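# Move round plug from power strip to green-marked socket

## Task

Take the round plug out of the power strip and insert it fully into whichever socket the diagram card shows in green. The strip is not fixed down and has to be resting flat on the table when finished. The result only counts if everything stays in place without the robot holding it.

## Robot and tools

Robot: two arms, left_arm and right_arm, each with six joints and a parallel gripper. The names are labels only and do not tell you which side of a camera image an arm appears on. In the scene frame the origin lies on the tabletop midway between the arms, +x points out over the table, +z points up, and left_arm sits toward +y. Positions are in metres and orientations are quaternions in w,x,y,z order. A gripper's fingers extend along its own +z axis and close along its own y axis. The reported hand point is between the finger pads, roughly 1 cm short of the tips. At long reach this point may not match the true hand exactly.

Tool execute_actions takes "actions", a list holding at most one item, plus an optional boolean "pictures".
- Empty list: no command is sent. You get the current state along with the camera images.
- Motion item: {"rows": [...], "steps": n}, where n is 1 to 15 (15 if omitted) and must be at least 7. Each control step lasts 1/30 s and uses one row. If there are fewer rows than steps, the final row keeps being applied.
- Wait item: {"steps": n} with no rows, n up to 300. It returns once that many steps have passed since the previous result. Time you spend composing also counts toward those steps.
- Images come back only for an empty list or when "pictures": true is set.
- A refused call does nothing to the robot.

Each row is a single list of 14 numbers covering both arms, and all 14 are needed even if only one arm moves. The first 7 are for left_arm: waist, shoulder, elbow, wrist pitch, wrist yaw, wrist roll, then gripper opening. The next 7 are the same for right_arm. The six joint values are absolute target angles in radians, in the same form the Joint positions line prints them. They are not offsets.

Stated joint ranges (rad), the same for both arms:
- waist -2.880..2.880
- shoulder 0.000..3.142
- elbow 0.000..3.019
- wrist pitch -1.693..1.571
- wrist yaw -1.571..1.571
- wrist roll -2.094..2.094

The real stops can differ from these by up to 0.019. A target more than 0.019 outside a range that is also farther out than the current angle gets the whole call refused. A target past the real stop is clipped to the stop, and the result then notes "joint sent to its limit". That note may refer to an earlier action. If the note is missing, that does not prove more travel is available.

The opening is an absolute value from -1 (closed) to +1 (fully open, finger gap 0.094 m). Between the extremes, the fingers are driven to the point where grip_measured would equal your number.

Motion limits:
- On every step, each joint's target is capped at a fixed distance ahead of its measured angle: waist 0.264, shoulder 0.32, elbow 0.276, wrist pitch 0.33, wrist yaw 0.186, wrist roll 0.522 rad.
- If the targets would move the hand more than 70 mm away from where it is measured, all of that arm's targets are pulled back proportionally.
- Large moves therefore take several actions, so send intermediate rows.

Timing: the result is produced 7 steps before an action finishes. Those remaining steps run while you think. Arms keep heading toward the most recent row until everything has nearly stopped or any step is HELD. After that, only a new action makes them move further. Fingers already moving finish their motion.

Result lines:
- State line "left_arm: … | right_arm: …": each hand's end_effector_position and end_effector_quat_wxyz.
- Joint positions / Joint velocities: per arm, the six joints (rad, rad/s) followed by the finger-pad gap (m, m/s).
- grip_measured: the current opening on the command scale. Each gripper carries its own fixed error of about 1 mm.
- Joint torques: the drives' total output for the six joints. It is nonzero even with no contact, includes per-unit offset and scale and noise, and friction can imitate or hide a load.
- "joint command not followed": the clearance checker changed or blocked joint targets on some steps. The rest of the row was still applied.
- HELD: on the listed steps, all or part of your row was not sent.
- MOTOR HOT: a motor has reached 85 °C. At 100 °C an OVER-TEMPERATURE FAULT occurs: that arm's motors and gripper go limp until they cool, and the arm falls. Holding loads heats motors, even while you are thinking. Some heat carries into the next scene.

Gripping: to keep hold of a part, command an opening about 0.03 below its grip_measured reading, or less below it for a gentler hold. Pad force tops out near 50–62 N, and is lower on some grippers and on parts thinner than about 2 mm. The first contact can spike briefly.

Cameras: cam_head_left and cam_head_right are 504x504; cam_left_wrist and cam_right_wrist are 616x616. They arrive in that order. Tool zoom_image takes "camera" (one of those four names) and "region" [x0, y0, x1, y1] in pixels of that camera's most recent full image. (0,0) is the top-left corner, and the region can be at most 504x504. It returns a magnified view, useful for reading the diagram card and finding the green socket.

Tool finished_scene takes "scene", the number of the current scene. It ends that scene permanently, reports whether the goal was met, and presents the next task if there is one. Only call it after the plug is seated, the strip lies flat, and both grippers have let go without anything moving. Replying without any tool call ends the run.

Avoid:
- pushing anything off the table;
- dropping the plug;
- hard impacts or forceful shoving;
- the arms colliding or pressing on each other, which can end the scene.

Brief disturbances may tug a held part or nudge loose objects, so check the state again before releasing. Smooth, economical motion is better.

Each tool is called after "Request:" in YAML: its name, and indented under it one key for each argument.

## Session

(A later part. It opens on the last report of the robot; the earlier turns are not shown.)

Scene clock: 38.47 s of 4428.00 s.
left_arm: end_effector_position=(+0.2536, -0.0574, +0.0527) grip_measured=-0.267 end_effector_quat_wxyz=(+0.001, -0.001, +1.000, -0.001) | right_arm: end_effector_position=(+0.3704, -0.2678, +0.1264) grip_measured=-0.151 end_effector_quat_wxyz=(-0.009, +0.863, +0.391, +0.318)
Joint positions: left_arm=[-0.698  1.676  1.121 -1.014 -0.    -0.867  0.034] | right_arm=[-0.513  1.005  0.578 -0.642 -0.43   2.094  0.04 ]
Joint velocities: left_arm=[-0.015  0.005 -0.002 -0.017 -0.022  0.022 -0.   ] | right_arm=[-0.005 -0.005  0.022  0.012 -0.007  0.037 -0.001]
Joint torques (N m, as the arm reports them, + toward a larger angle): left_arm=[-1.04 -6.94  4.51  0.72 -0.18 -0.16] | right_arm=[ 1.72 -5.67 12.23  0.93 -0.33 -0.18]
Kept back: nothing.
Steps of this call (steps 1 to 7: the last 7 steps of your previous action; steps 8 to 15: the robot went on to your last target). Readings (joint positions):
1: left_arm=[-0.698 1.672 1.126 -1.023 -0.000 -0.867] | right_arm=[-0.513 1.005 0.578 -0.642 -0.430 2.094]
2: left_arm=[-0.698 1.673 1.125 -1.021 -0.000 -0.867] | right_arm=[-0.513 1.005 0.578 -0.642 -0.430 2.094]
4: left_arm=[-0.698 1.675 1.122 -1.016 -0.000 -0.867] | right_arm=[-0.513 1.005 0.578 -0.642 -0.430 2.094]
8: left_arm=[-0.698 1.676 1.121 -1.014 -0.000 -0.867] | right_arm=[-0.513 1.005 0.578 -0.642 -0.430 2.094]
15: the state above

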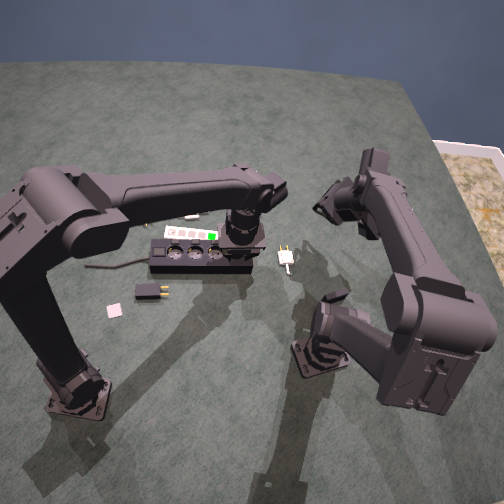

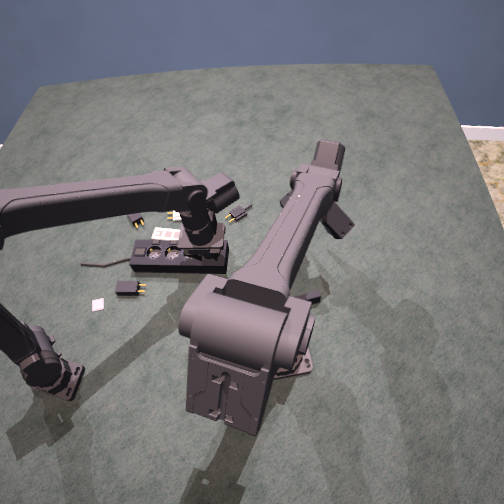

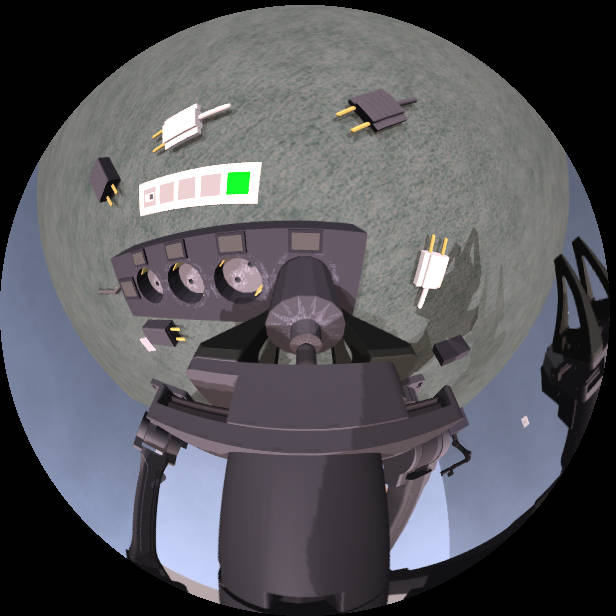

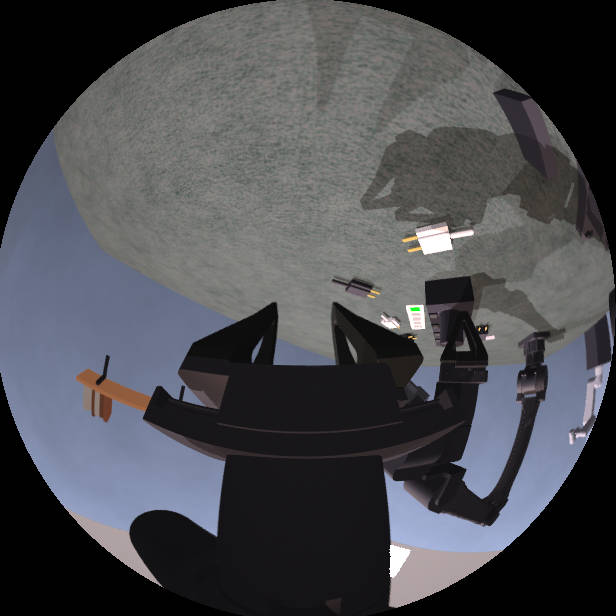

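Request:
execute_actions:
  actions:
    - {"rows":[[-0.694,1.755,1.068,-1.01,0,-0.88,-0.33,-0.5,1.0,0.615,-0.65,-0.433,2.085,-0.15],[-0.694,1.763,1.061,-1.01,0,-0.88,-0.33,-0.5,1.0,0.615,-0.65,-0.433,2.085,-0.15],[-0.694,1.771,1.054,-1.01,0,-0.88,-0.33,-0.5,1.0,0.615,-0.65,-0.433,2.085,-0.15],[-0.694,1.779,1.047,-1.01,0,-0.88,-0.33,-0.5,1.0,0.615,-0.65,-0.433,2.085,-0.15],[-0.694,1.787,1.04,-1.01,0,-0.88,-0.33,-0.5,1.0,0.615,-0.65,-0.433,2.085,-0.15],[-0.694,1.795,1.033,-1.01,0,-0.88,-0.33,-0.5,1.0,0.615,-0.65,-0.433,2.085,-0.15],[-0.694,1.803,1.026,-1.01,0,-0.88,-0.33,-0.5,1.0,0.615,-0.65,-0.433,2.085,-0.15]],"steps":15}

Request:
execute_actions:
  actions:
    - {"rows":[[-0.694,1.785,1.042,-1.01,0,-0.88,-0.33,-0.5,1.0,0.615,-0.65,-0.433,2.085,-0.15],[-0.694,1.765,1.058,-1.01,0,-0.88,-0.33,-0.5,1.0,0.615,-0.65,-0.433,2.085,-0.15],[-0.694,1.745,1.074,-1.01,0,-0.88,-0.33,-0.5,1.0,0.615,-0.65,-0.433,2.085,-0.15],[-0.694,1.725,1.09,-1.01,0,-0.88,-0.33,-0.5,1.0,0.615,-0.65,-0.433,2.085,-0.15],[-0.694,1.705,1.106,-1.01,0,-0.88,-0.33,-0.5,1.0,0.615,-0.65,-0.433,2.085,-0.15],[-0.694,1.69,1.12,-1.012,0,-0.88,-0.33,-0.5,1.0,0.615,-0.65,-0.433,2.085,-0.15],[-0.694,1.68,1.13,-1.014,0,-0.88,-0.33,-0.5,1.0,0.615,-0.65,-0.433,2.085,-0.15],[-0.694,1.676,1.135,-1.014,0,-0.88,-0.33,-0.5,1.0,0.615,-0.65,-0.433,2.085,-0.15],[-0.694,1.676,1.135,-1.014,0,-0.88,-0.33,-0.5,1.0,0.615,-0.65,-0.433,2.085,-0.15],[-0.694,1.676,1.135,-1.014,0,-0.88,-0.25,-0.5,1.0,0.615,-0.65,-0.433,2.085,-0.15],[-0.694,1.676,1.135,-1.014,0,-0.88,-0.1,-0.5,1.0,0.615,-0.65,-0.433,2.085,-0.15],[-0.694,1.676,1.135,-1.014,0,-0.88,0.1,-0.5,1.0,0.615,-0.65,-0.433,2.085,-0.15],[-0.694,1.676,1.135,-1.014,0,-0.88,0.3,-0.5,1.0,0.615,-0.65,-0.433,2.085,-0.15]],"steps":15}

Request:
execute_actions:
  actions:
    - {"rows":[[-0.694,1.668,1.155,-1.024,0,-0.88,0.3,-0.5,1.0,0.615,-0.65,-0.433,2.085,-0.15],[-0.694,1.66,1.17,-1.035,0,-0.88,0.3,-0.5,1.0,0.615,-0.65,-0.433,2.085,-0.15],[-0.694,1.653,1.178,-1.048,0,-0.88,0.3,-0.5,1.0,0.615,-0.65,-0.433,2.085,-0.15],[-0.694,1.646,1.186,-1.062,0,-0.88,0.3,-0.5,1.0,0.615,-0.65,-0.433,2.085,-0.15],[-0.694,1.639,1.194,-1.076,0,-0.88,0.3,-0.5,1.0,0.615,-0.65,-0.433,2.085,-0.15],[-0.694,1.632,1.202,-1.09,0,-0.88,0.3,-0.5,1.0,0.615,-0.65,-0.433,2.085,-0.15],[-0.694,1.625,1.21,-1.105,0,-0.88,0.3,-0.5,1.0,0.615,-0.65,-0.433,2.085,-0.15],[-0.694,1.618,1.218,-1.12,0,-0.88,0.3,-0.5,1.0,0.615,-0.65,-0.433,2.085,-0.15],[-0.694,1.611,1.226,-1.135,0,-0.88,0.3,-0.5,1.0,0.615,-0.65,-0.433,2.085,-0.15],[-0.694,1.604,1.234,-1.15,0,-0.88,0.3,-0.5,1.0,0.615,-0.65,-0.433,2.085,-0.15],[-0.694,1.597,1.242,-1.165,0,-0.88,0.3,-0.5,1.0,0.615,-0.65,-0.433,2.085,-0.15],[-0.694,1.59,1.25,-1.18,0,-0.88,0.3,-0.5,1.0,0.615,-0.65,-0.433,2.085,-0.15],[-0.694,1.583,1.258,-1.195,0,-0.88,0.3,-0.5,1.0,0.615,-0.65,-0.433,2.085,-0.15],[-0.694,1.576,1.266,-1.21,0,-0.88,0.3,-0.5,1.0,0.615,-0.65,-0.433,2.085,-0.15],[-0.694,1.57,1.274,-1.225,0,-0.88,0.3,-0.5,1.0,0.615,-0.65,-0.433,2.085,-0.15]],"steps":15}

Request:
execute_actions:
  actions:
    - {"steps":15}
  pictures: true

Scene clock: 39.73 s of 4428.00 s.
left_arm: end_effector_position=(+0.2530, -0.0567, +0.0514) grip_measured=-0.267 end_effector_quat_wxyz=(+0.001, -0.001, +1.000, -0.000) | right_arm: end_effector_position=(+0.3704, -0.2678, +0.1264) grip_measured=-0.151 end_effector_quat_wxyz=(-0.009, +0.863, +0.391, +0.318)
Joint positions: left_arm=[-0.698  1.676  1.117 -1.011 -0.001 -0.867  0.034] | right_arm=[-0.513  1.005  0.578 -0.642 -0.43   2.094  0.04 ]
Joint velocities: left_arm=[ 0.015  0.005  0.002  0.007  0.007 -0.007 -0.001] | right_arm=[-0.005 -0.005  0.002 -0.012 -0.022 -0.022  0.   ]
Joint torques (N m, as the arm reports them, + toward a larger angle): left_arm=[-1.14 -4.6   2.65  0.6  -0.18 -0.13] | right_arm=[ 2.21 -5.24 12.32  0.78 -0.36 -0.19]
Steps of this call (steps 1 to 15: the robot went on to your last target; steps 16 to 30: nothing new was sent; steps 31 to 38: the first 8 steps of this action). Readings (joint positions):
31: left_arm=[-0.698 1.676 1.120 -1.013 -0.000 -0.867] | right_arm=[-0.513 1.005 0.578 -0.642 -0.430 2.094]
32: left_arm=[-0.698 1.676 1.119 -1.013 -0.000 -0.867] | right_arm=[-0.513 1.005 0.578 -0.642 -0.430 2.094]
34: left_arm=[-0.698 1.676 1.117 -1.011 -0.000 -0.867] | right_arm=[-0.513 1.005 0.578 -0.642 -0.430 2.094]
38: the state above

Scene clock: 40.23 s of 4428.00 s.
left_arm: end_effector_position=(+0.2539, -0.0576, +0.0540) grip_measured=-0.267 end_effector_quat_wxyz=(+0.003, -0.001, +1.000, -0.003) | right_arm: end_effector_position=(+0.3704, -0.2678, +0.1264) grip_measured=-0.151 end_effector_quat_wxyz=(-0.009, +0.863, +0.391, +0.318)
Joint positions: left_arm=[-0.698  1.67   1.117 -1.008 -0.001 -0.867  0.034] | right_arm=[-0.513  1.005  0.578 -0.642 -0.43   2.094  0.04 ]
Joint velocities: left_arm=[-0.005 -0.015  0.007  0.002 -0.022  0.022 -0.   ] | right_arm=[ 0.005 -0.015 -0.012 -0.002 -0.007  0.007 -0.001]
Joint torques (N m, as the arm reports them, + toward a larger angle): left_arm=[ -0.95 -12.47   9.22   0.36  -0.16  -0.16] | right_arm=[ 1.92 -5.22 12.4   0.79 -0.32 -0.17]
Steps of this call (steps 1 to 7: the last 7 steps of your previous action; steps 8 to 15: the first 8 steps of this action). Readings (joint positions):
8: left_arm=[-0.698 1.676 1.117 -1.011 -0.001 -0.867] | right_arm=[-0.513 1.005 0.578 -0.642 -0.430 2.094]
9: left_arm=[-0.698 1.676 1.117 -1.010 -0.001 -0.867] | right_arm=[-0.513 1.005 0.578 -0.642 -0.430 2.094]
11: left_arm=[-0.698 1.673 1.117 -1.009 -0.001 -0.867] | right_arm=[-0.513 1.005 0.578 -0.642 -0.430 2.094]
15: the state above

Scene clock: 40.73 s of 4428.00 s.
left_arm: end_effector_position=(+0.2525, -0.0560, +0.0714) grip_measured=+0.298 end_effector_quat_wxyz=(-0.005, -0.001, +1.000, +0.006) | right_arm: end_effector_position=(+0.3704, -0.2678, +0.1264) grip_measured=-0.151 end_effector_quat_wxyz=(-0.009, +0.863, +0.391, +0.318)
Joint positions: left_arm=[-0.698  1.657  1.152 -1.082 -0.001 -0.867  0.061] | right_arm=[-0.513  1.005  0.578 -0.642 -0.43   2.094  0.04 ]
Joint velocities: left_arm=[ 0.005 -0.2    0.247 -0.413 -0.022  0.022  0.002] | right_arm=[-0.005 -0.005  0.002 -0.002 -0.007  0.007  0.   ]
Joint torques (N m, as the arm reports them, + toward a larger angle): left_arm=[ -1.12 -15.4   11.59   0.26  -0.17  -0.16] | right_arm=[ 2.   -5.65 12.23  0.89 -0.35 -0.18]
Steps of this call (steps 1 to 7: the last 7 steps of your previous action; steps 8 to 15: the first 8 steps of this action). Readings (joint positions):
8: left_arm=[-0.698 1.670 1.117 -1.009 -0.001 -0.867] | right_arm=[-0.513 1.005 0.578 -0.642 -0.430 2.094]
9: left_arm=[-0.698 1.670 1.117 -1.013 -0.001 -0.867] | right_arm=[-0.513 1.005 0.578 -0.642 -0.430 2.094]
11: left_arm=[-0.698 1.670 1.124 -1.031 -0.001 -0.867] | right_arm=[-0.513 1.005 0.578 -0.642 -0.430 2.094]
15: the state above

Scene clock: 41.23 s of 4428.00 s.
left_arm: end_effector_position=(+0.2559, -0.0600, +0.1453) grip_measured=+0.299 end_effector_quat_wxyz=(+0.013, -0.001, +1.000, -0.015) | right_arm: end_effector_position=(+0.3704, -0.2678, +0.1264) grip_measured=-0.151 end_effector_quat_wxyz=(-0.009, +0.863, +0.391, +0.318)
Joint positions: left_arm=[-0.698  1.558  1.241 -1.214 -0.001 -0.867  0.061] | right_arm=[-0.513  1.005  0.578 -0.642 -0.43   2.094  0.04 ]
Joint velocities: left_arm=[-0.005  0.024 -0.027 -0.037  0.051 -0.007 -0.001] | right_arm=[-0.005 -0.015  0.007 -0.007 -0.037 -0.007  0.   ]
Joint torques (N m, as the arm reports them, + toward a larger angle): left_arm=[ -1.07 -11.54  10.98   0.39  -0.17  -0.17] | right_arm=[ 1.81 -5.93 12.39  0.87 -0.33 -0.17]
Kept back: nothing.
Steps of this call (steps 1 to 7: the last 7 steps of your previous action; steps 8 to 15: the robot went on to your last target). Readings (joint positions):
1: left_arm=[-0.698 1.649 1.161 -1.096 -0.001 -0.867] | right_arm=[-0.513 1.005 0.578 -0.642 -0.430 2.094]
2: left_arm=[-0.698 1.641 1.170 -1.111 -0.001 -0.867] | right_arm=[-0.513 1.005 0.578 -0.642 -0.430 2.094]
4: left_arm=[-0.698 1.621 1.188 -1.140 -0.001 -0.867] | right_arm=[-0.513 1.005 0.578 -0.642 -0.430 2.094]
8: left_arm=[-0.698 1.582 1.225 -1.197 -0.001 -0.867] | right_arm=[-0.513 1.005 0.578 -0.642 -0.430 2.094]
15: the state above

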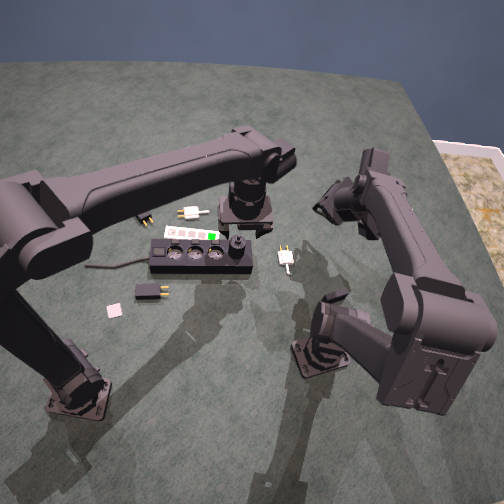

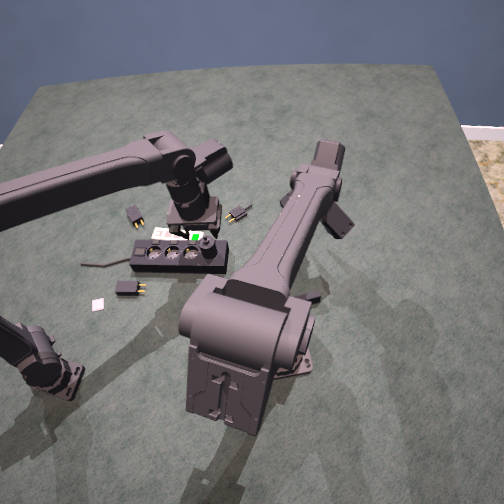

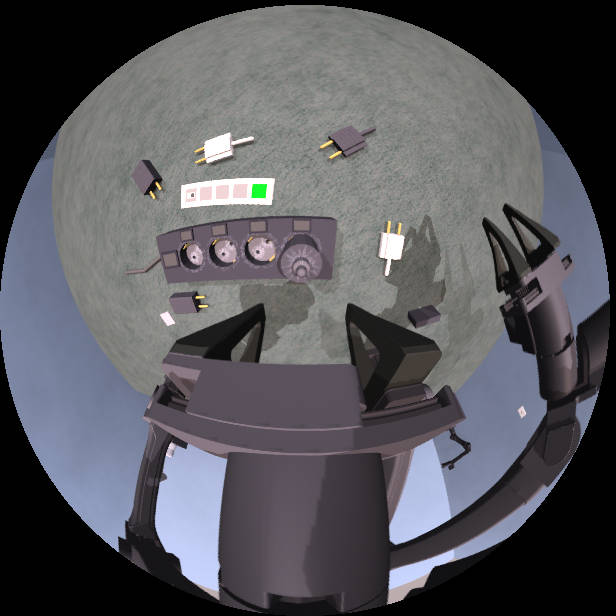

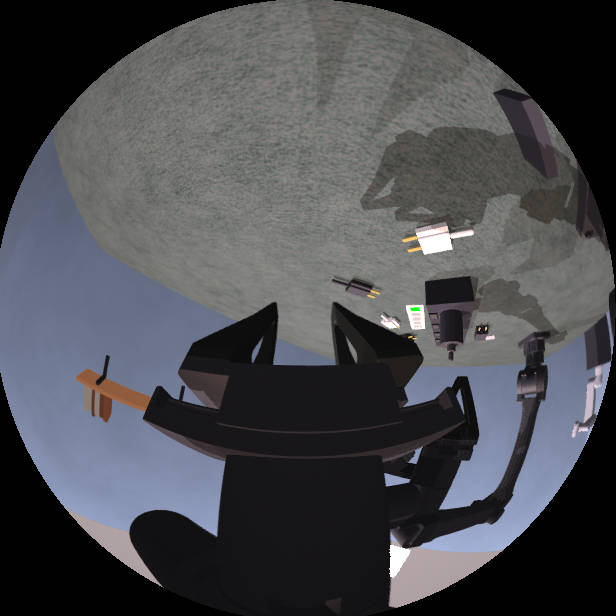

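Request:
finished_scene:
  scene: 2

The scene is finished: the task was done.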